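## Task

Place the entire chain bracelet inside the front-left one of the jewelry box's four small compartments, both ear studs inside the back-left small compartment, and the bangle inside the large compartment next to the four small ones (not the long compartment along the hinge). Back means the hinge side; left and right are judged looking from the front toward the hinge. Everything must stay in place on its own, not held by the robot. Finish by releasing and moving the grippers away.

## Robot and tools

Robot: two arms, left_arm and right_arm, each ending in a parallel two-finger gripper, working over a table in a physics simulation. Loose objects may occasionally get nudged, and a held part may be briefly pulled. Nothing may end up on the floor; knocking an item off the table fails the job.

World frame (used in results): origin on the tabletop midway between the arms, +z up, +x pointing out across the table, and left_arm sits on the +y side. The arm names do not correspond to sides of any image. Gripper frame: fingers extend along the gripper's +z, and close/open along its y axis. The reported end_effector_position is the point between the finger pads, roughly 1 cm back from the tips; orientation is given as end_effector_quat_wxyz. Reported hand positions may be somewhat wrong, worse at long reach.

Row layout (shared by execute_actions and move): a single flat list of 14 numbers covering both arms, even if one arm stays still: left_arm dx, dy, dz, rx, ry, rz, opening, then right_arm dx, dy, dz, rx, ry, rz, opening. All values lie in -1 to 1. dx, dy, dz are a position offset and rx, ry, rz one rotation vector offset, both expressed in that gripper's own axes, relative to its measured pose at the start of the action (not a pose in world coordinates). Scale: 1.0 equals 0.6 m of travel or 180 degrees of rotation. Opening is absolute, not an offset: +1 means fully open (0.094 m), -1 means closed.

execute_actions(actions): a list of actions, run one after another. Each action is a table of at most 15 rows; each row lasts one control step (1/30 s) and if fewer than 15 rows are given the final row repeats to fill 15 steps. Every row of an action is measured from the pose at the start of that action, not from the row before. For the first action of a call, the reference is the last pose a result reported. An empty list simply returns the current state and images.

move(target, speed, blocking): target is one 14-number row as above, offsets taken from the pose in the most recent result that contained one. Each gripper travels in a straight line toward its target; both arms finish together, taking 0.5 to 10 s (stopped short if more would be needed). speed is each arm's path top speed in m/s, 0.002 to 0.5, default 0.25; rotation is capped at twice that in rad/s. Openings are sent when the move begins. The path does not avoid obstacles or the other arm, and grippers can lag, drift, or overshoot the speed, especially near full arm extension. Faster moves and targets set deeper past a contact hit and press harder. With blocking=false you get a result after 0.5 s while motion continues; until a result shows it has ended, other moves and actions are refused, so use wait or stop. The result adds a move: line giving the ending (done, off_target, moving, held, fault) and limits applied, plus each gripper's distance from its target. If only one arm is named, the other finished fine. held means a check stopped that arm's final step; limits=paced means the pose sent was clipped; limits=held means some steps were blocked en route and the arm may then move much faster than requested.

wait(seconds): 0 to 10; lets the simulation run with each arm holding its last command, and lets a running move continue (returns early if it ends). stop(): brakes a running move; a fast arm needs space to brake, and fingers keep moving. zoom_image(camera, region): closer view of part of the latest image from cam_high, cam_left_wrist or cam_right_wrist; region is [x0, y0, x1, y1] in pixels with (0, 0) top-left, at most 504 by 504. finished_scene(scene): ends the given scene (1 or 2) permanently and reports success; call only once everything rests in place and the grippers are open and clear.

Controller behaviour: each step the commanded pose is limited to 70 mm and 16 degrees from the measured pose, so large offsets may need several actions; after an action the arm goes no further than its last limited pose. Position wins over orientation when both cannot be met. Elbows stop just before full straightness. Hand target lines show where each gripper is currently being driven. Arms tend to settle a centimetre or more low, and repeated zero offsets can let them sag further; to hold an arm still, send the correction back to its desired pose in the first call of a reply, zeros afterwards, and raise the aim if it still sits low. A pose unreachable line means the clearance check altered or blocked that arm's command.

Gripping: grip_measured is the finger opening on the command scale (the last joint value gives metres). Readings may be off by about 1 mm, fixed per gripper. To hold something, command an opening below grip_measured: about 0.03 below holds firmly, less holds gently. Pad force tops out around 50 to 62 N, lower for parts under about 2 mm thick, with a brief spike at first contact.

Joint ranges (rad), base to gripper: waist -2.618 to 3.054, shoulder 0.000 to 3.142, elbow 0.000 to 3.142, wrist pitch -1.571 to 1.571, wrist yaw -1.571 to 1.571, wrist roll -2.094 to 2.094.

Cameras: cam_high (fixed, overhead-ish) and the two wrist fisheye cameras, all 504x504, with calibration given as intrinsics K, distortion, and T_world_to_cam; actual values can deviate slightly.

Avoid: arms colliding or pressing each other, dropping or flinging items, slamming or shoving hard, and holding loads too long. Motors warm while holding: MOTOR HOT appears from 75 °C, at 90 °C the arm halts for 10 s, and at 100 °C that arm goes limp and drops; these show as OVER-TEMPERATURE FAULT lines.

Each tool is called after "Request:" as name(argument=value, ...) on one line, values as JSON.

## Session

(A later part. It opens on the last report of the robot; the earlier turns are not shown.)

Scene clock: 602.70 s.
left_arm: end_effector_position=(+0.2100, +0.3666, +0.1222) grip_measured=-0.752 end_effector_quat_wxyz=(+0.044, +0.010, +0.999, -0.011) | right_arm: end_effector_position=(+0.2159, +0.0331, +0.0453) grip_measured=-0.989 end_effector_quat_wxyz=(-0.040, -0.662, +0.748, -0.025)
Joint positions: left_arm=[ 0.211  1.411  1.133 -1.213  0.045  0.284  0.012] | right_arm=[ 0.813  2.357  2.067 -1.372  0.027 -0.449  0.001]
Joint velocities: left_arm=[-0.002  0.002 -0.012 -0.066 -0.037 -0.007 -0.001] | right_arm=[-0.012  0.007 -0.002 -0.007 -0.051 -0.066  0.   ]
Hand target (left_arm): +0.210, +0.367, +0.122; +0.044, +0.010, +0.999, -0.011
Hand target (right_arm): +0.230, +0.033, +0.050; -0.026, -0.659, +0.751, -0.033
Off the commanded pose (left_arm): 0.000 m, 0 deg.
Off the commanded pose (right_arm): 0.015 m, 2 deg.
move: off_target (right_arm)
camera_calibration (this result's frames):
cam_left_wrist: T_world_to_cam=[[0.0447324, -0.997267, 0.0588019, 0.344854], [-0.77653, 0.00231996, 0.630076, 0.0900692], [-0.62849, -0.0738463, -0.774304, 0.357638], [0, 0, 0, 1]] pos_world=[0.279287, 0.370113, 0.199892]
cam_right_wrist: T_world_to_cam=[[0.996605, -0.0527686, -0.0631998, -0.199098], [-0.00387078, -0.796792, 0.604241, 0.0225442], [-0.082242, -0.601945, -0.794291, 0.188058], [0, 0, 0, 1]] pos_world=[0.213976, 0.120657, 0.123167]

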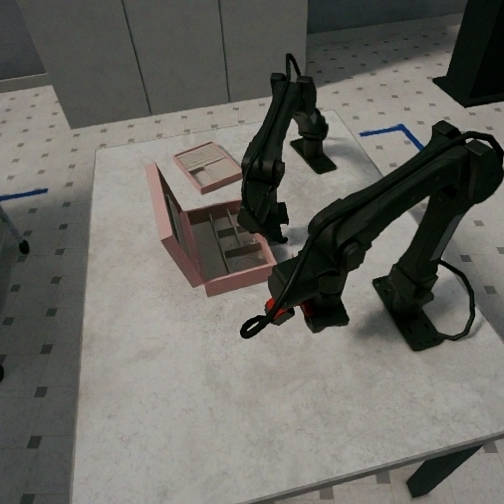

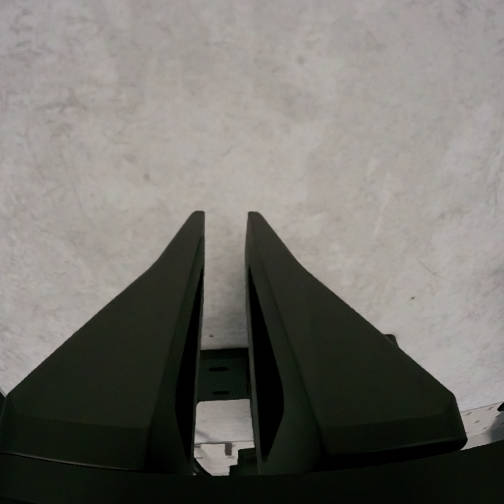

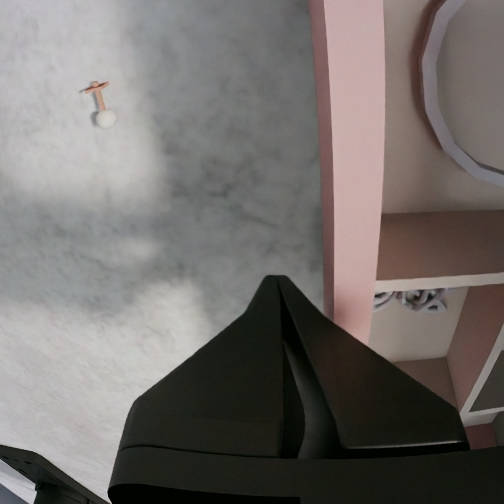

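Request:
move(target=[0,0,0,0,0,0,-0.75, -0.082,0.098,0.008,0.0075,-0.029,-0.056,-0.85], speed=0.15)

Scene clock: 617.23 s.
left_arm: end_effector_position=(+0.2100, +0.3666, +0.1222) grip_measured=-0.752 end_effector_quat_wxyz=(+0.044, +0.010, +0.999, -0.011) | right_arm: end_effector_position=(+0.1652, +0.0859, +0.0405) grip_measured=-0.852 end_effector_quat_wxyz=(+0.001, -0.721, +0.693, -0.006)
Joint positions: left_arm=[ 0.211  1.411  1.133 -1.213  0.045  0.284  0.012] | right_arm=[ 0.963  2.357  2.053 -1.269  0.011 -0.464  0.007]
Joint velocities: left_arm=[-0.007 -0.012 -0.017 -0.051  0.007 -0.037  0.   ] | right_arm=[-0.017 -0.022 -0.002 -0.066 -0.007 -0.022 -0.   ]
Hand target (left_arm): +0.210, +0.367, +0.122; +0.044, +0.010, +0.999, -0.011
Hand target (right_arm): +0.162, +0.088, +0.038; +0.001, +0.726, -0.688, -0.002
Off the commanded pose (left_arm): 0.000 m, 0 deg.
Off the commanded pose (right_arm): 0.005 m, 1 deg.
move: done
camera_calibration (this result's frames):
cam_left_wrist: T_world_to_cam=[[0.0447324, -0.997267, 0.0588019, 0.344854], [-0.77653, 0.00231996, 0.630076, 0.0900692], [-0.62849, -0.0738463, -0.774304, 0.357638], [0, 0, 0, 1]] pos_world=[0.279287, 0.370113, 0.199892]
cam_right_wrist: T_world_to_cam=[[0.992835, 0.114905, -0.0327915, -0.161109], [0.114512, -0.836521, 0.535836, 0.0538916], [0.0341395, -0.535752, -0.843685, 0.188886], [0, 0, 0, 1]] pos_world=[0.147335, 0.16479, 0.1252]

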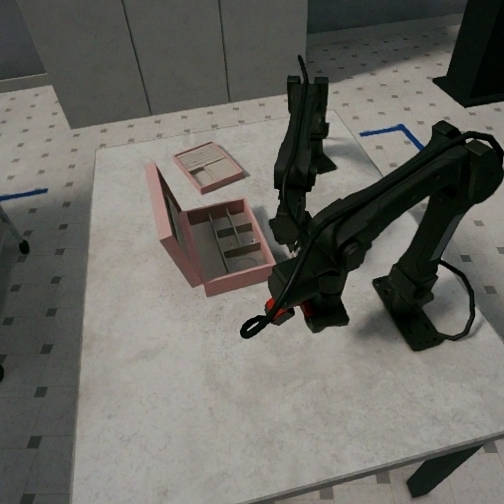

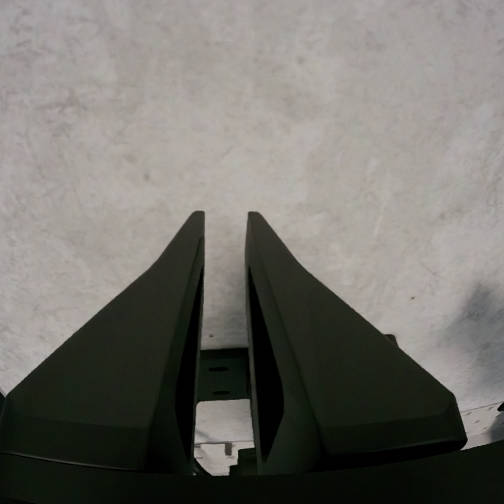

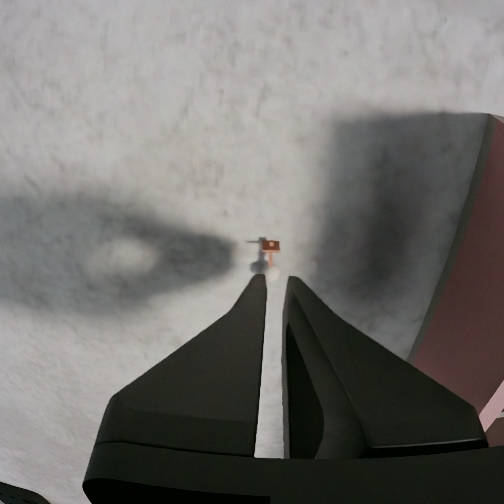

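Request:
move(target=[0,0,0,0,0,0,-0.75, 0.007,0.002,0.042,0,0,0,-0.55], speed=0.04)

Scene clock: 622.70 s.
left_arm: end_effector_position=(+0.2100, +0.3666, +0.1222) grip_measured=-0.752 end_effector_quat_wxyz=(+0.044, +0.010, +0.999, -0.011) | right_arm: end_effector_position=(+0.1633, +0.0816, +0.0210) grip_measured=-0.552 end_effector_quat_wxyz=(-0.003, -0.722, +0.692, -0.007)
Joint positions: left_arm=[ 0.211  1.411  1.133 -1.213  0.045  0.284  0.012] | right_arm=[ 0.963  2.353  1.968 -1.195  0.011 -0.464  0.021]
Joint velocities: left_arm=[ 0.007  0.007 -0.007 -0.022  0.051  0.007  0.001] | right_arm=[ 0.002  0.007 -0.002  0.022 -0.007  0.037  0.003]
Hand target (left_arm): +0.210, +0.367, +0.122; +0.044, +0.010, +0.999, -0.011
Hand target (right_arm): +0.164, +0.081, +0.015; -0.000, +0.721, -0.693, +0.006
Off the commanded pose (left_arm): 0.000 m, 0 deg.
Off the commanded pose (right_arm): 0.006 m, 0 deg.
move: done
camera_calibration (this result's frames):
cam_left_wrist: T_world_to_cam=[[0.0447324, -0.997267, 0.0588019, 0.344854], [-0.77653, 0.00231996, 0.630076, 0.0900692], [-0.62849, -0.0738463, -0.774304, 0.357638], [0, 0, 0, 1]] pos_world=[0.279287, 0.370113, 0.199892]
cam_right_wrist: T_world_to_cam=[[0.992688, 0.115055, -0.0365084, -0.159244], [0.116434, -0.832916, 0.541012, 0.0602422], [0.0318375, -0.541307, -0.840222, 0.170963], [0, 0, 0, 1]] pos_world=[0.145622, 0.161042, 0.105242]

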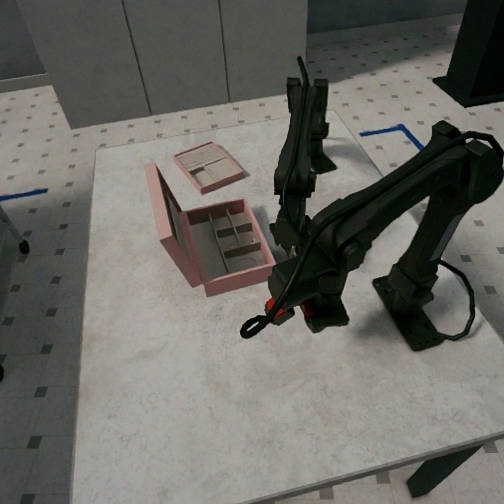

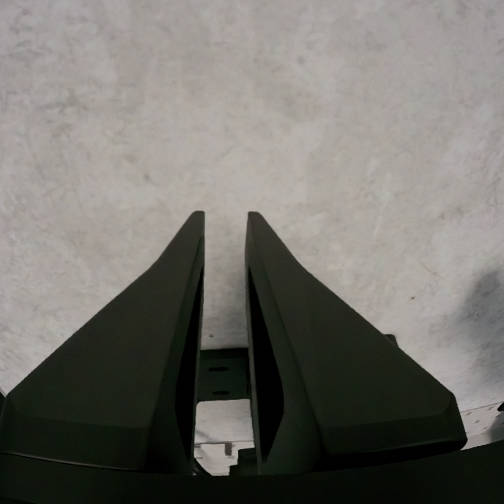

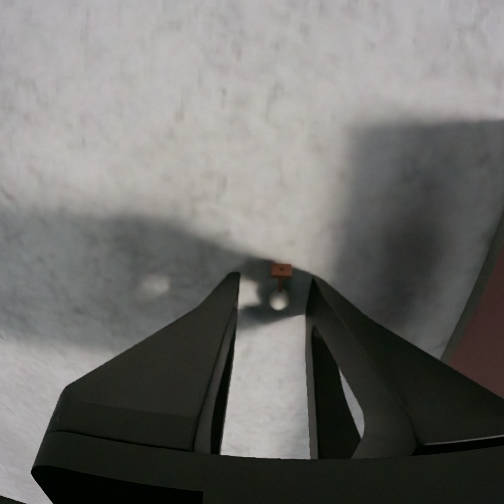

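Request:
execute_actions(actions=[[[0,0,0,0,0,0,-0.75,0,0,0.012,0,0,0,-0.58],[0,0,0,0,0,0,-0.75,0,0,0.014,0,0,0,-0.62],[0,0,0,0,0,0,-0.75,0,0,0.016,0,0,0,-0.66],[0,0,0,0,0,0,-0.75,0,0,0.016,0,0,0,-0.7],[0,0,0,0,0,0,-0.75,0,0,0.016,0,0,0,-0.73],[0,0,0,0,0,0,-0.75,0,0,0.016,0,0,0,-0.76],[0,0,0,0,0,0,-0.75,0,0,0.016,0,0,0,-0.79],[0,0,0,0,0,0,-0.75,0,0,0.016,0,0,0,-0.81],[0,0,0,0,0,0,-0.75,0,0,0.016,0,0,0,-0.83],[0,0,0,0,0,0,-0.75,0,0,0.016,0,0,0,-0.85],[0,0,0,0,0,0,-0.75,0,0,0.016,0,0,0,-0.87],[0,0,0,0,0,0,-0.75,0,0,0.016,0,0,0,-0.89],[0,0,0,0,0,0,-0.75,0,0,0.016,0,0,0,-0.91],[0,0,0,0,0,0,-0.75,0,0,0.016,0,0,0,-0.93],[0,0,0,0,0,0,-0.75,0,0,0.016,0,0,0,-0.94]]])

Request:
wait(seconds=0.3)

Scene clock: 634.93 s.
left_arm: end_effector_position=(+0.2100, +0.3666, +0.1222) grip_measured=-0.752 end_effector_quat_wxyz=(+0.044, +0.010, +0.999, -0.011) | right_arm: end_effector_position=(+0.1661, +0.0855, +0.0210) grip_measured=-0.927 end_effector_quat_wxyz=(+0.007, -0.721, +0.692, -0.006)
Joint positions: left_arm=[ 0.211  1.411  1.133 -1.213  0.045  0.284  0.012] | right_arm=[ 0.963  2.353  1.968 -1.176  0.017 -0.464  0.003]
Joint velocities: left_arm=[ 0.002  0.012  0.007 -0.022  0.007  0.051  0.   ] | right_arm=[-0.002 -0.017  0.002 -0.037  0.051 -0.051 -0.01 ]
Hand target (left_arm): +0.210, +0.367, +0.122; +0.044, +0.010, +0.999, -0.011
Hand target (right_arm): +0.163, +0.081, +0.012; +0.003, +0.721, -0.692, +0.007
Off the commanded pose (left_arm): 0.000 m, 0 deg.
Off the commanded pose (right_arm): 0.011 m, 1 deg.
camera_calibration (this result's frames):
cam_left_wrist: T_world_to_cam=[[0.0447324, -0.997267, 0.0588019, 0.344854], [-0.77653, 0.00231996, 0.630076, 0.0900692], [-0.62849, -0.0738463, -0.774304, 0.357638], [0, 0, 0, 1]] pos_world=[0.279287, 0.370113, 0.199892]
cam_right_wrist: T_world_to_cam=[[0.993068, 0.115495, -0.0218211, -0.162957], [0.109449, -0.840973, 0.529892, 0.0652381], [0.0428487, -0.528608, -0.847784, 0.170238], [0, 0, 0, 1]] pos_world=[0.147393, 0.163673, 0.1062]

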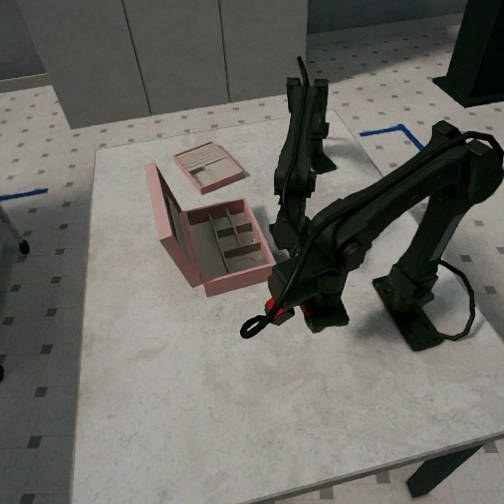

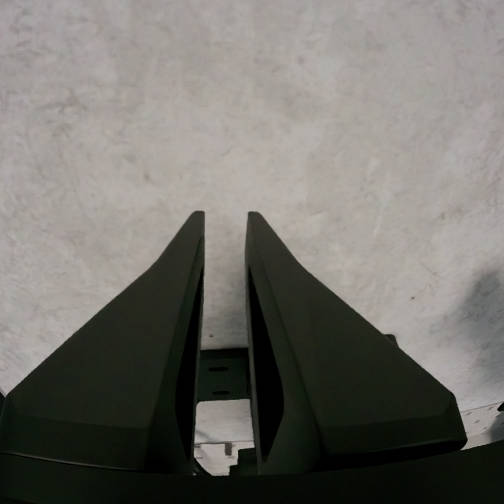

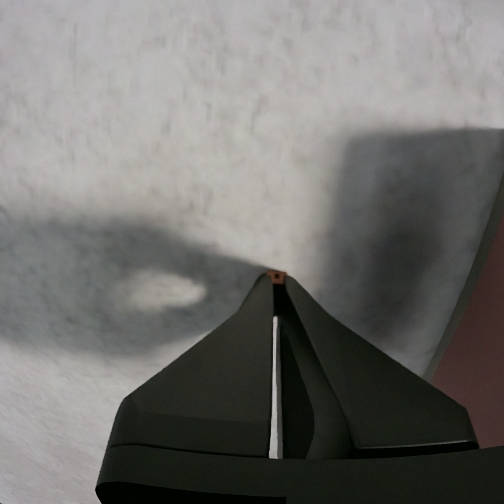

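Scene clock: 635.23 s.
left_arm: end_effector_position=(+0.2100, +0.3666, +0.1222) grip_measured=-0.752 end_effector_quat_wxyz=(+0.044, +0.010, +0.999, -0.011) | right_arm: end_effector_position=(+0.1661, +0.0855, +0.0210) grip_measured=-0.931 end_effector_quat_wxyz=(+0.007, -0.721, +0.692, -0.006)
Joint positions: left_arm=[ 0.211  1.411  1.133 -1.213  0.045  0.284  0.012] | right_arm=[ 0.963  2.353  1.968 -1.176  0.017 -0.464  0.003]
Joint velocities: left_arm=[ 0.002 -0.022 -0.017 -0.051  0.007  0.022  0.001] | right_arm=[-0.017  0.012 -0.002  0.037 -0.022 -0.037 -0.001]
Hand target (left_arm): +0.210, +0.367, +0.122; +0.044, +0.010, +0.999, -0.011
Hand target (right_arm): +0.163, +0.081, +0.012; +0.003, +0.721, -0.692, +0.007
Off the commanded pose (left_arm): 0.000 m, 0 deg.
Off the commanded pose (right_arm): 0.011 m, 1 deg.
wait: 0.30 s; at rest by 0.17 s
camera_calibration (this result's frames):
cam_left_wrist: T_world_to_cam=[[0.0447324, -0.997267, 0.0588019, 0.344854], [-0.77653, 0.00231996, 0.630076, 0.0900692], [-0.62849, -0.0738463, -0.774304, 0.357638], [0, 0, 0, 1]] pos_world=[0.279287, 0.370113, 0.199892]
cam_right_wrist: T_world_to_cam=[[0.993068, 0.115495, -0.0218211, -0.162957], [0.109449, -0.840973, 0.529892, 0.0652381], [0.0428487, -0.528608, -0.847784, 0.170238], [0, 0, 0, 1]] pos_world=[0.147393, 0.163673, 0.1062]

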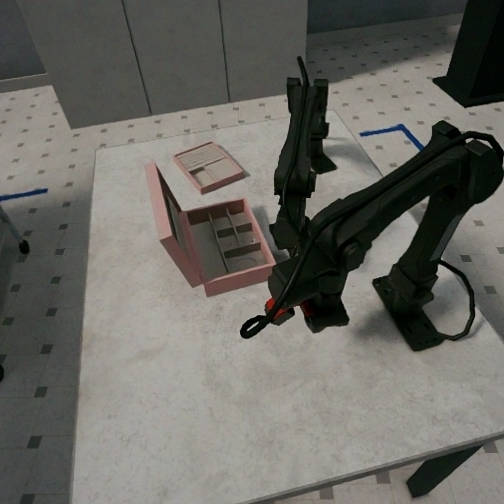

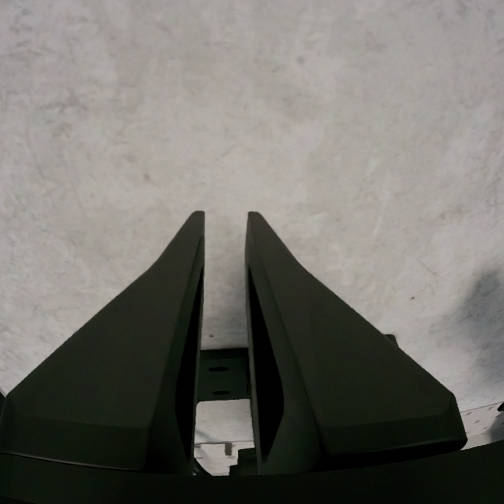

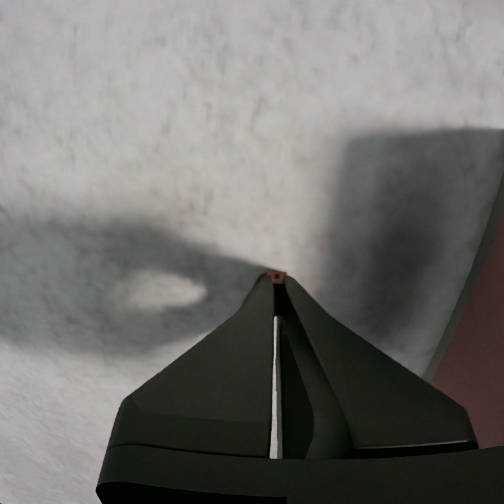

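Request:
move(target=[0,0,0,0,0,0,-0.75, 0,0,-0.18,0,0,0,-0.96], speed=0.2)

Request:
move(target=[0,0,0,0,0,0,-0.75, 0.14,-0.245,-0.01,0,0,-0.03,-0.96], speed=0.2)

Scene clock: 645.30 s.
left_arm: end_effector_position=(+0.2100, +0.3666, +0.1222) grip_measured=-0.752 end_effector_quat_wxyz=(+0.044, +0.010, +0.999, -0.011) | right_arm: end_effector_position=(+0.1656, +0.0843, +0.1243) grip_measured=-0.947 end_effector_quat_wxyz=(+0.018, -0.721, +0.692, -0.002)
Joint positions: left_arm=[ 0.211  1.411  1.133 -1.213  0.045  0.284  0.012] | right_arm=[ 0.963  2.347  2.37  -1.561  0.017 -0.464  0.002]
Joint velocities: left_arm=[ 0.002 -0.007 -0.012 -0.066 -0.022 -0.081 -0.001] | right_arm=[ 0.002 -0.012 -0.002  0.037  0.022  0.022  0.002]
Hand target (left_arm): +0.210, +0.367, +0.122; +0.044, +0.010, +0.999, -0.011
Hand target (right_arm): +0.165, +0.084, +0.129; -0.020, +0.721, -0.692, +0.002
Off the commanded pose (left_arm): 0.000 m, 0 deg.
Off the commanded pose (right_arm): 0.005 m, 1 deg.
joint sent to its limit (right arm) — the command would take joint 4 (wrist pitch) past its lower limit, so that joint was sent only as far as its limit.
move: done
camera_calibration (this result's frames):
cam_left_wrist: T_world_to_cam=[[0.0447324, -0.997267, 0.0588019, 0.344854], [-0.77653, 0.00231996, 0.630076, 0.0900692], [-0.62849, -0.0738463, -0.774304, 0.357638], [0, 0, 0, 1]] pos_world=[0.279287, 0.370113, 0.199892]
cam_right_wrist: T_world_to_cam=[[0.99322, 0.115831, -0.00988265, -0.161559], [0.10447, -0.852038, 0.51295, 0.0134317], [0.0509951, -0.510504, -0.858362, 0.25559], [0, 0, 0, 1]] pos_world=[0.146027, 0.160638, 0.210902]

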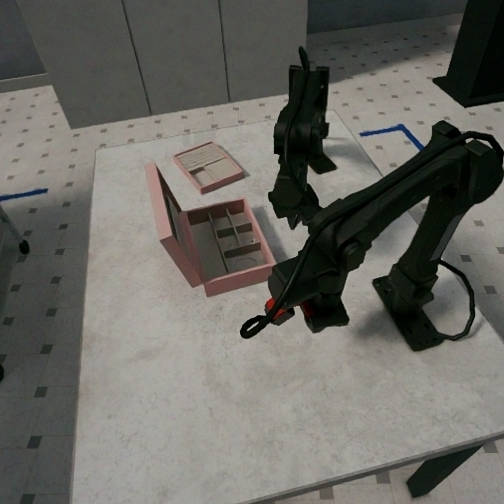

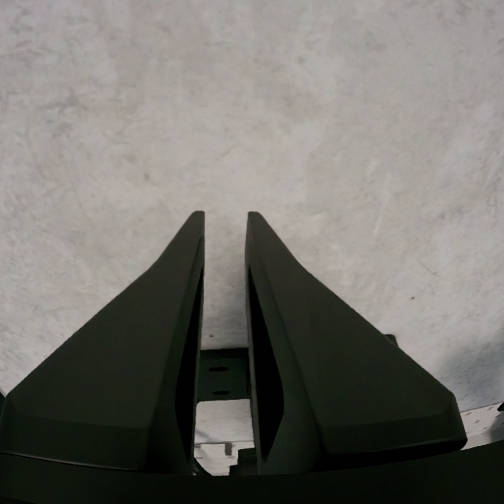

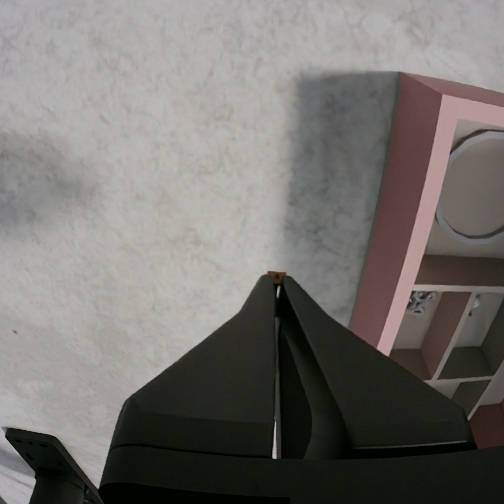

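Scene clock: 646.70 s.
left_arm: end_effector_position=(+0.2100, +0.3666, +0.1222) grip_measured=-0.752 end_effector_quat_wxyz=(+0.044, +0.010, +0.999, -0.011) | right_arm: end_effector_position=(+0.3175, +0.0028, +0.1259) grip_measured=-0.947 end_effector_quat_wxyz=(-0.042, +0.746, -0.664, +0.011)
Joint positions: left_arm=[ 0.211  1.411  1.133 -1.213  0.045  0.284  0.012] | right_arm=[ 0.594  2.413  2.491 -1.564  0.017 -0.909  0.002]
Joint velocities: left_arm=[-0.007 -0.007 -0.002 -0.007 -0.037 -0.022  0.   ] | right_arm=[-0.012  0.002  0.002  0.066 -0.095 -0.051 -0.   ]
Hand target (left_arm): +0.210, +0.367, +0.122; +0.044, +0.010, +0.999, -0.011
Hand target (right_arm): +0.317, +0.008, +0.132; -0.050, +0.752, -0.657, +0.009
Off the commanded pose (left_arm): 0.000 m, 0 deg.
Off the commanded pose (right_arm): 0.008 m, 3 deg.
joint sent to its limit (right arm) — the command would take joint 4 (wrist pitch) past its lower limit, so that joint was sent only as far as its limit.
move: off_target (right_arm)
camera_calibration (this result's frames):
cam_left_wrist: T_world_to_cam=[[0.0447324, -0.997267, 0.0588019, 0.344854], [-0.77653, 0.00231996, 0.630076, 0.0900692], [-0.62849, -0.0738463, -0.774304, 0.357638], [0, 0, 0, 1]] pos_world=[0.279287, 0.370113, 0.199892]
cam_right_wrist: T_world_to_cam=[[0.981048, 0.189809, 0.0389439, -0.305486], [0.145219, -0.853324, 0.500748, -0.08412], [0.128278, -0.485603, -0.864716, 0.183855], [0, 0, 0, 1]] pos_world=[0.288327, 0.0754826, 0.213002]

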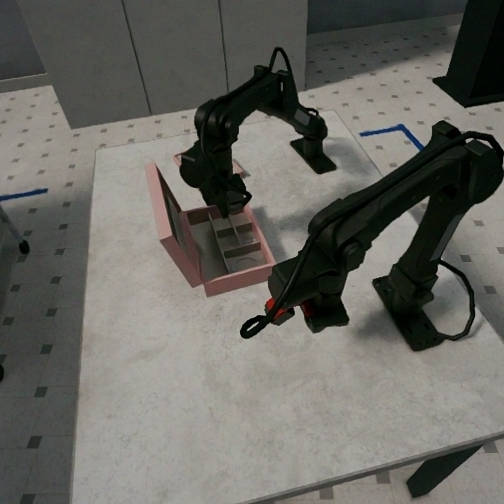

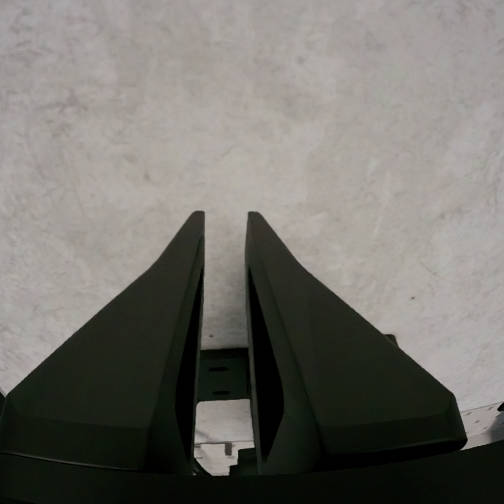

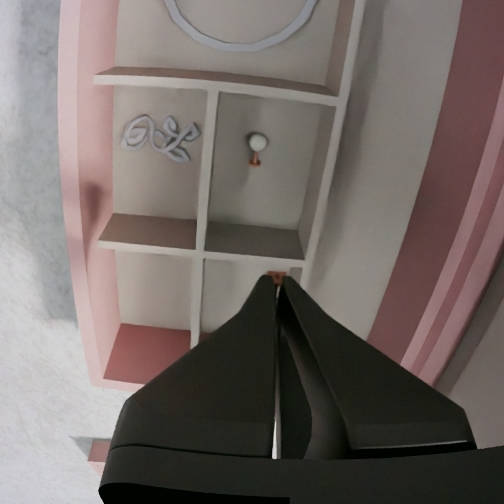

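Request:
execute_actions(actions=[])

Scene clock: 666.43 s.
left_arm: end_effector_position=(+0.2100, +0.3666, +0.1222) grip_measured=-0.752 end_effector_quat_wxyz=(+0.044, +0.010, +0.999, -0.011) | right_arm: end_effector_position=(+0.3175, +0.0028, +0.1259) grip_measured=-0.947 end_effector_quat_wxyz=(-0.042, +0.747, -0.663, +0.011)
Joint positions: left_arm=[ 0.211  1.411  1.133 -1.213  0.045  0.284  0.012] | right_arm=[ 0.594  2.413  2.491 -1.564  0.017 -0.912  0.002]
Joint velocities: left_arm=[-0.012 -0.032  0.007  0.037 -0.037  0.007  0.001] | right_arm=[-0.002 -0.012 -0.007  0.007 -0.037 -0.037  0.   ]
Hand target (left_arm): +0.210, +0.367, +0.122; +0.044, +0.010, +0.999, -0.011
Hand target (right_arm): +0.317, +0.008, +0.132; -0.050, +0.752, -0.657, +0.009
Off the commanded pose (left_arm): 0.000 m, 0 deg.
Off the commanded pose (right_arm): 0.008 m, 3 deg.
camera_calibration (this result's frames):
cam_left_wrist: T_world_to_cam=[[0.0447324, -0.997267, 0.0588019, 0.344854], [-0.77653, 0.00231996, 0.630076, 0.0900692], [-0.62849, -0.0738463, -0.774304, 0.357638], [0, 0, 0, 1]] pos_world=[0.279287, 0.370113, 0.199892]
cam_right_wrist: T_world_to_cam=[[0.980461, 0.192799, 0.0390446, -0.30532], [0.14774, -0.852769, 0.500957, -0.0849482], [0.12988, -0.485401, -0.864591, 0.18333], [0, 0, 0, 1]] pos_world=[0.288094, 0.0754126, 0.212982]

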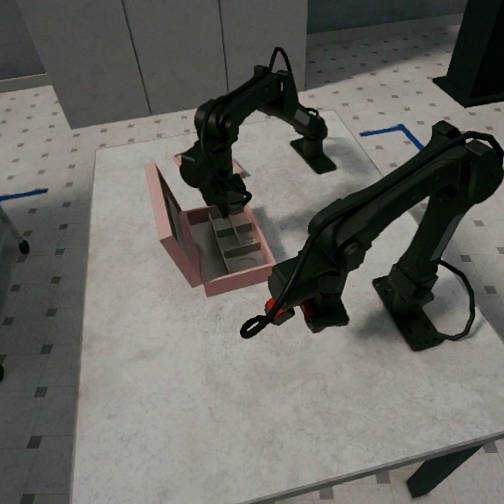

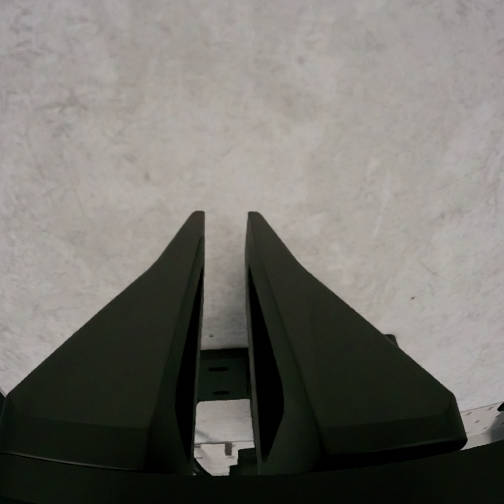

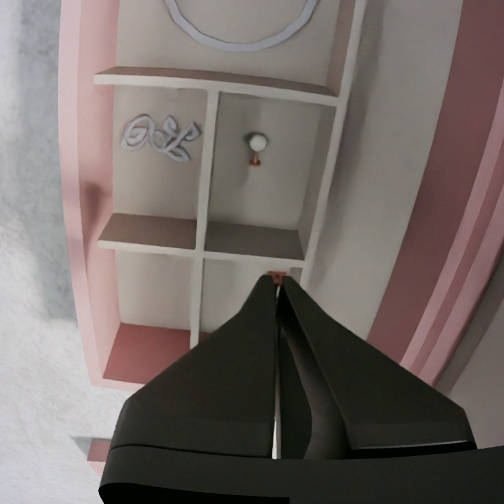

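Request:
move(target=[0,0,0,0,0,0,-0.75, 0.01,0.001,0.100,-0.0247,0.0125,0,-0.96], speed=0.08)

Scene clock: 687.37 s.
left_arm: end_effector_position=(+0.2100, +0.3666, +0.1222) grip_measured=-0.752 end_effector_quat_wxyz=(+0.044, +0.010, +0.999, -0.011) | right_arm: end_effector_position=(+0.3199, +0.0010, +0.0671) grip_measured=-0.947 end_effector_quat_wxyz=(+0.003, +0.748, -0.663, +0.008)
Joint positions: left_arm=[ 0.211  1.411  1.133 -1.213  0.045  0.284  0.012] | right_arm=[ 0.588  2.487  2.39  -1.478  0.017 -0.918  0.002]
Joint velocities: left_arm=[ 0.002  0.007  0.002  0.051  0.007 -0.037 -0.001] | right_arm=[ 0.002 -0.002 -0.007 -0.066  0.007 -0.022 -0.   ]
Hand target (left_arm): +0.210, +0.367, +0.122; +0.044, +0.010, +0.999, -0.011
Hand target (right_arm): +0.322, -0.000, +0.066; +0.001, +0.748, -0.664, +0.001
Off the commanded pose (left_arm): 0.000 m, 0 deg.
Off the commanded pose (right_arm): 0.003 m, 1 deg.
move: done
camera_calibration (this result's frames):
cam_left_wrist: T_world_to_cam=[[0.0447324, -0.997267, 0.0588019, 0.344854], [-0.77653, 0.00231996, 0.630076, 0.0900692], [-0.62849, -0.0738463, -0.774304, 0.357638], [0, 0, 0, 1]] pos_world=[0.279287, 0.370113, 0.199892]
cam_right_wrist: T_world_to_cam=[[0.980584, 0.192921, -0.0351623, -0.300083], [0.180818, -0.820126, 0.542862, -0.0707319], [0.0758918, -0.53868, -0.839086, 0.146903], [0, 0, 0, 1]] pos_world=[0.295898, 0.0790169, 0.15111]

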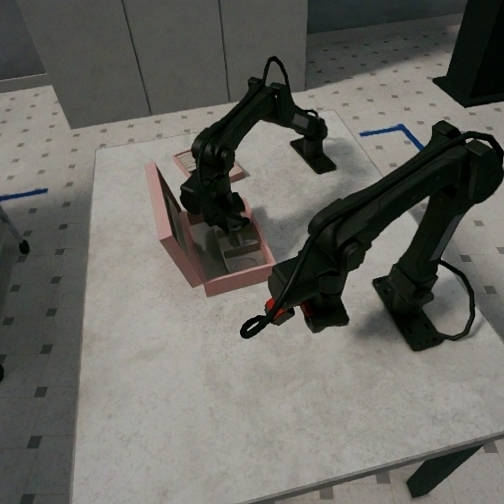

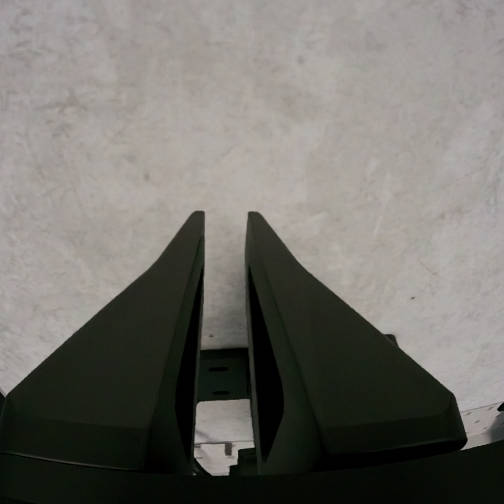

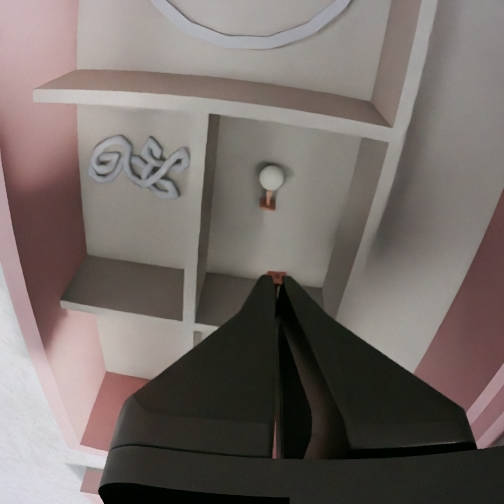

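Request:
move(target=[0,0,0,0,0,0,-0.75, 0.011,-0.003,0.053,0,0,0,-0.96], speed=0.05)

Scene clock: 699.57 s.
left_arm: end_effector_position=(+0.2100, +0.3666, +0.1222) grip_measured=-0.752 end_effector_quat_wxyz=(+0.044, +0.010, +0.999, -0.011) | right_arm: end_effector_position=(+0.3172, -0.0016, +0.0298) grip_measured=-0.947 end_effector_quat_wxyz=(+0.012, +0.750, -0.662, +0.007)
Joint positions: left_arm=[ 0.211  1.411  1.133 -1.213  0.045  0.284  0.012] | right_arm=[ 0.588  2.476  2.222 -1.34   0.017 -0.922  0.002]
Joint velocities: left_arm=[-0.002  0.007 -0.012 -0.037 -0.051 -0.037  0.   ] | right_arm=[-0.002 -0.022 -0.007 -0.051  0.037 -0.022  0.   ]
Hand target (left_arm): +0.210, +0.367, +0.122; +0.044, +0.010, +0.999, -0.011
Hand target (right_arm): +0.323, -0.006, +0.035; +0.003, +0.748, -0.663, +0.008
Off the commanded pose (left_arm): 0.000 m, 0 deg.
Off the commanded pose (right_arm): 0.009 m, 1 deg.
move: done
camera_calibration (this result's frames):
cam_left_wrist: T_world_to_cam=[[0.0447324, -0.997267, 0.0588019, 0.344854], [-0.77653, 0.00231996, 0.630076, 0.0900692], [-0.62849, -0.0738463, -0.774304, 0.357638], [0, 0, 0, 1]] pos_world=[0.279287, 0.370113, 0.199892]
cam_right_wrist: T_world_to_cam=[[0.979188, 0.19647, -0.0509047, -0.297285], [0.19161, -0.812201, 0.551013, -0.055865], [0.0669127, -0.549299, -0.832942, 0.117087], [0, 0, 0, 1]] pos_world=[0.293968, 0.07735, 0.113176]

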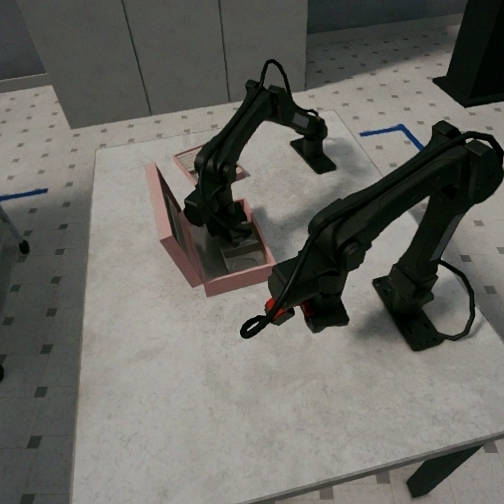

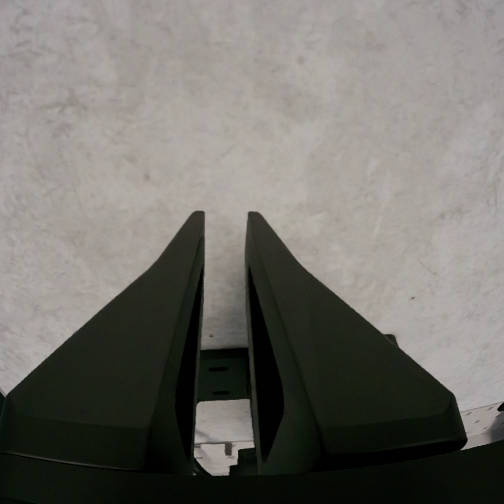

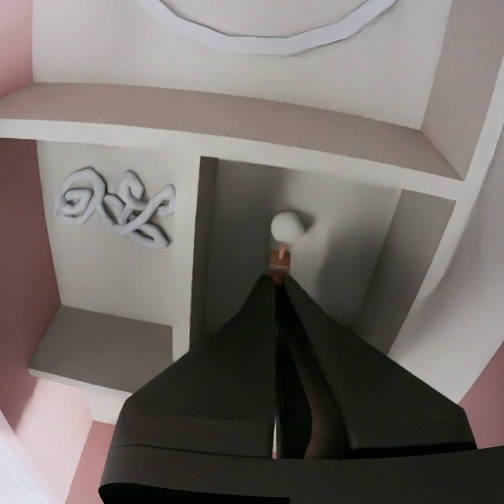

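Near the floor. Release and lift.

Request:
execute_actions(actions=[[[0,0,0,0,0,0,-0.75,0,0,0,0,0,0,-0.93],[0,0,0,0,0,0,-0.75,0,0,0,0,0,0,-0.91],[0,0,0,0,0,0,-0.75,0,0,0,0,0,0,-0.89],[0,0,0,0,0,0,-0.75,0,0,0,0,0,0,-0.87],[0,0,0,0,0,0,-0.75,0,0,0,0,0,0,-0.85],[0,0,0,0,0,0,-0.75,0,0,0,0,0,0,-0.83],[0,0,0,0,0,0,-0.75,0,0,0,0,0,0,-0.81],[0,0,0,0,0,0,-0.75,0,0,0,0,0,0,-0.79],[0,0,0,0,0,0,-0.75,0,0,0,0,0,0,-0.77],[0,0,0,0,0,0,-0.75,0,0,0,0,0,0,-0.75],[0,0,0,0,0,0,-0.75,0,0,0,0,0,0,-0.73]]])

Request:
move(target=[0,0,0,0,0,0,-0.75, 0,0,-0.155,0,0,0,-0.73], speed=0.1)

Scene clock: 710.20 s.
left_arm: end_effector_position=(+0.2100, +0.3666, +0.1222) grip_measured=-0.752 end_effector_quat_wxyz=(+0.044, +0.010, +0.999, -0.011) | right_arm: end_effector_position=(+0.3176, -0.0012, +0.0297) grip_measured=-0.732 end_effector_quat_wxyz=(+0.011, +0.750, -0.662, +0.008)
Joint positions: left_arm=[ 0.211  1.411  1.133 -1.213  0.045  0.284  0.012] | right_arm=[ 0.588  2.476  2.222 -1.337  0.017 -0.923  0.013]
Joint velocities: left_arm=[ 0.002 -0.002  0.007 -0.037 -0.022  0.007 -0.002] | right_arm=[-0.017 -0.007  0.007 -0.037  0.037 -0.007  0.   ]
Hand target (left_arm): +0.210, +0.367, +0.122; +0.044, +0.010, +0.999, -0.011
Hand target (right_arm): +0.317, -0.002, +0.030; +0.012, +0.750, -0.662, +0.007
Off the commanded pose (left_arm): 0.000 m, 0 deg.
Off the commanded pose (right_arm): 0.001 m, 0 deg.
camera_calibration (this result's frames):
cam_left_wrist: T_world_to_cam=[[0.0447324, -0.997267, 0.0588019, 0.344854], [-0.77653, 0.00231996, 0.630076, 0.0900692], [-0.62849, -0.0738463, -0.774304, 0.357638], [0, 0, 0, 1]] pos_world=[0.279287, 0.370113, 0.199892]
cam_right_wrist: T_world_to_cam=[[0.979194, 0.196923, -0.0489957, -0.297825], [0.191023, -0.813008, 0.550025, -0.0553463], [0.0684787, -0.54794, -0.83371, 0.116714], [0, 0, 0, 1]] pos_world=[0.294208, 0.077604, 0.113155]

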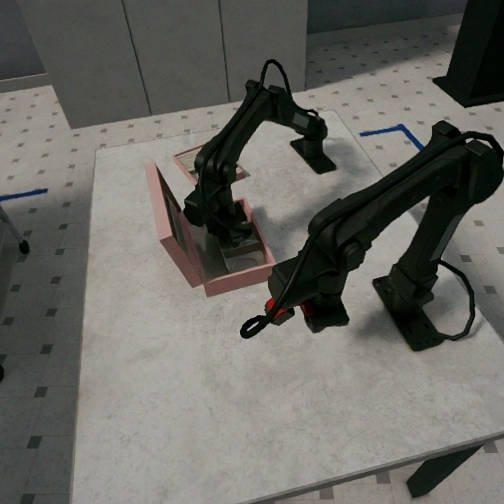

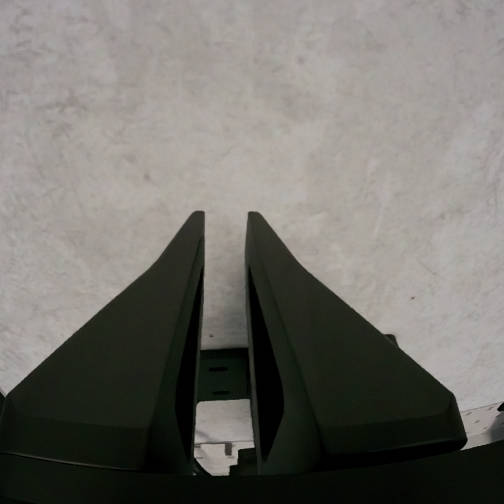

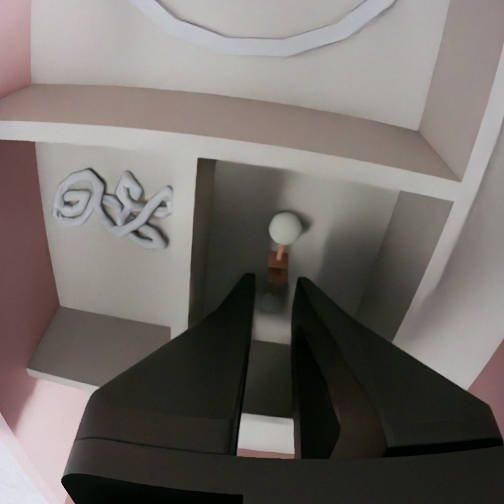

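Scene clock: 711.53 s.
left_arm: end_effector_position=(+0.2100, +0.3666, +0.1222) grip_measured=-0.752 end_effector_quat_wxyz=(+0.044, +0.010, +0.999, -0.011) | right_arm: end_effector_position=(+0.3179, -0.0010, +0.1114) grip_measured=-0.732 end_effector_quat_wxyz=(-0.024, +0.749, -0.662, +0.010)
Joint positions: left_arm=[ 0.211  1.411  1.133 -1.213  0.045  0.284  0.012] | right_arm=[ 0.588  2.434  2.471 -1.56   0.017 -0.923  0.013]
Joint velocities: left_arm=[ 0.007 -0.007  0.017 -0.007 -0.007  0.037  0.   ] | right_arm=[ 0.007  0.017 -0.022  0.037  0.081 -0.066 -0.   ]
Hand target (left_arm): +0.210, +0.367, +0.122; +0.044, +0.010, +0.999, -0.011
Hand target (right_arm): +0.318, +0.000, +0.122; -0.034, +0.749, -0.661, +0.011
Off the commanded pose (left_arm): 0.000 m, 0 deg.
Off the commanded pose (right_arm): 0.011 m, 4 deg.
joint sent to its limit (right arm) — the command would take joint 4 (wrist pitch) past its lower limit, so that joint was sent only as far as its limit.
move: off_target (right_arm)
camera_calibration (this result's frames):
cam_left_wrist: T_world_to_cam=[[0.0447324, -0.997267, 0.0588019, 0.344854], [-0.77653, 0.00231996, 0.630076, 0.0900692], [-0.62849, -0.0738463, -0.774304, 0.357638], [0, 0, 0, 1]] pos_world=[0.279287, 0.370113, 0.199892]
cam_right_wrist: T_world_to_cam=[[0.980184, 0.197888, 0.00896792, -0.300937], [0.164594, -0.838788, 0.518982, -0.08826], [0.110223, -0.507222, -0.854738, 0.174059], [0, 0, 0, 1]] pos_world=[0.290315, 0.0738068, 0.197279]

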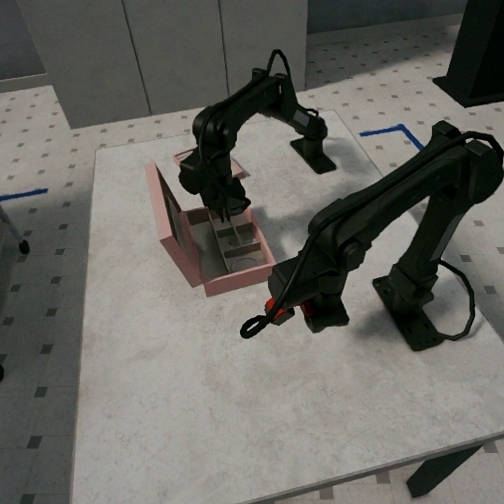

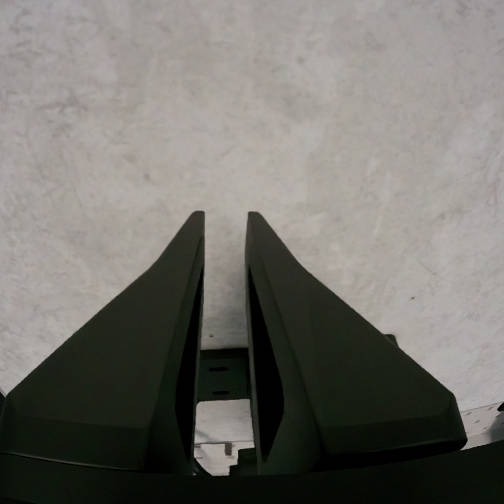

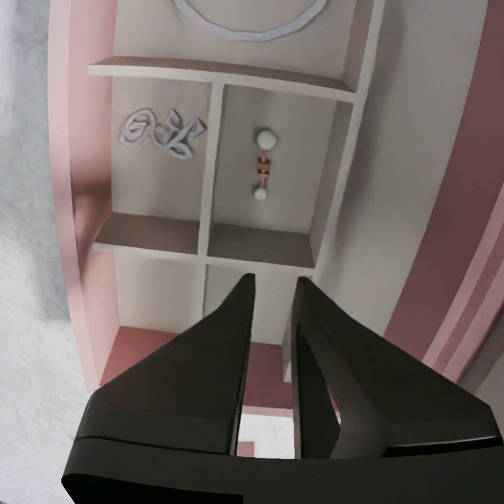

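Request:
move(target=[0,0,0,0,0,0,-0.75, 0.373,0.21,-0.10,0,0,0,-0.73], speed=0.2)

Scene clock: 719.97 s.
left_arm: end_effector_position=(+0.2100, +0.3666, +0.1222) grip_measured=-0.752 end_effector_quat_wxyz=(+0.044, +0.010, +0.999, -0.011) | right_arm: end_effector_position=(+0.2299, -0.2395, +0.1644) grip_measured=-0.732 end_effector_quat_wxyz=(-0.025, +0.748, -0.663, +0.023)
Joint positions: left_arm=[ 0.211  1.411  1.133 -1.213  0.045  0.284  0.012] | right_arm=[ 0.17   1.506  1.386 -1.385  0.017 -1.336  0.013]
Joint velocities: left_arm=[ 0.002  0.012  0.002  0.066  0.037  0.007 -0.001] | right_arm=[ 0.002 -0.012 -0.022  0.007  0.022  0.007 -0.001]
Hand target (left_arm): +0.210, +0.367, +0.122; +0.044, +0.010, +0.999, -0.011
Hand target (right_arm): +0.223, -0.242, +0.163; -0.021, +0.749, -0.662, +0.014
Off the commanded pose (left_arm): 0.000 m, 0 deg.
Off the commanded pose (right_arm): 0.012 m, 1 deg.
move: off_target (right_arm)
camera_calibration (this result's frames):
cam_left_wrist: T_world_to_cam=[[0.0447324, -0.997267, 0.0588019, 0.344854], [-0.77653, 0.00231996, 0.630076, 0.0900692], [-0.62849, -0.0738463, -0.774304, 0.357638], [0, 0, 0, 1]] pos_world=[0.279287, 0.370113, 0.199892]
cam_right_wrist: T_world_to_cam=[[0.980926, 0.192592, 0.0263132, -0.172214], [0.149008, -0.831961, 0.53445, -0.298715], [0.124822, -0.520335, -0.84479, 0.0999136], [0, 0, 0, 1]] pos_world=[0.200969, -0.163364, 0.248586]

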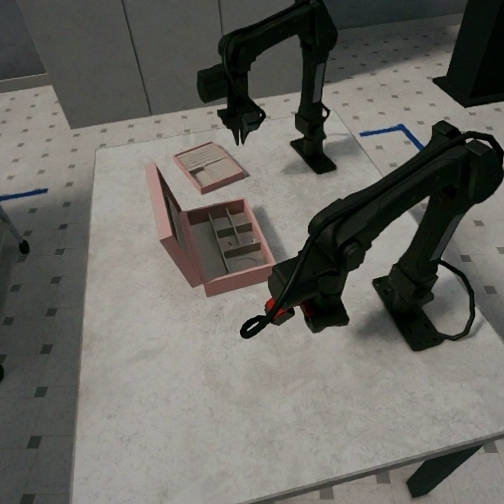

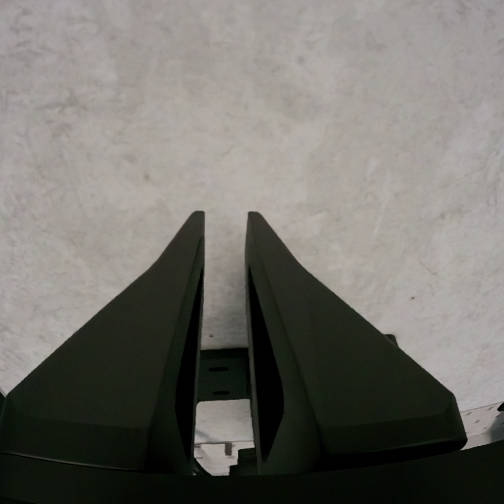

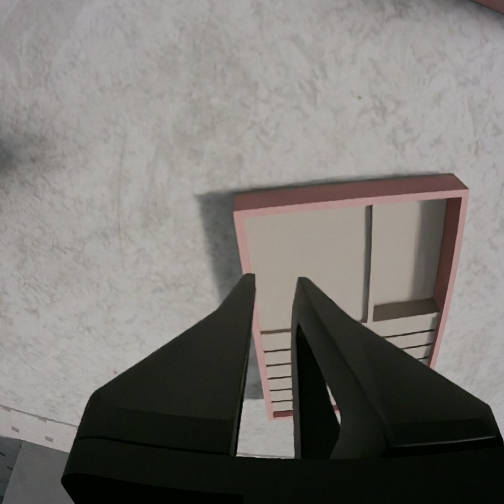

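Request:
zoom_image(camera="cam_high", region=[140, 150, 300, 310])

Region (140, 150, 300, 310) of cam_high's 504x504 image, scaled by 3.150, with more detail than that image has.

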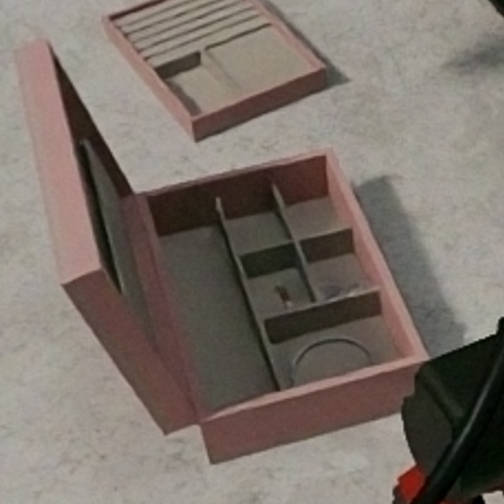

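Request:
finished_scene(scene=2)

The scene is finished: the task was done.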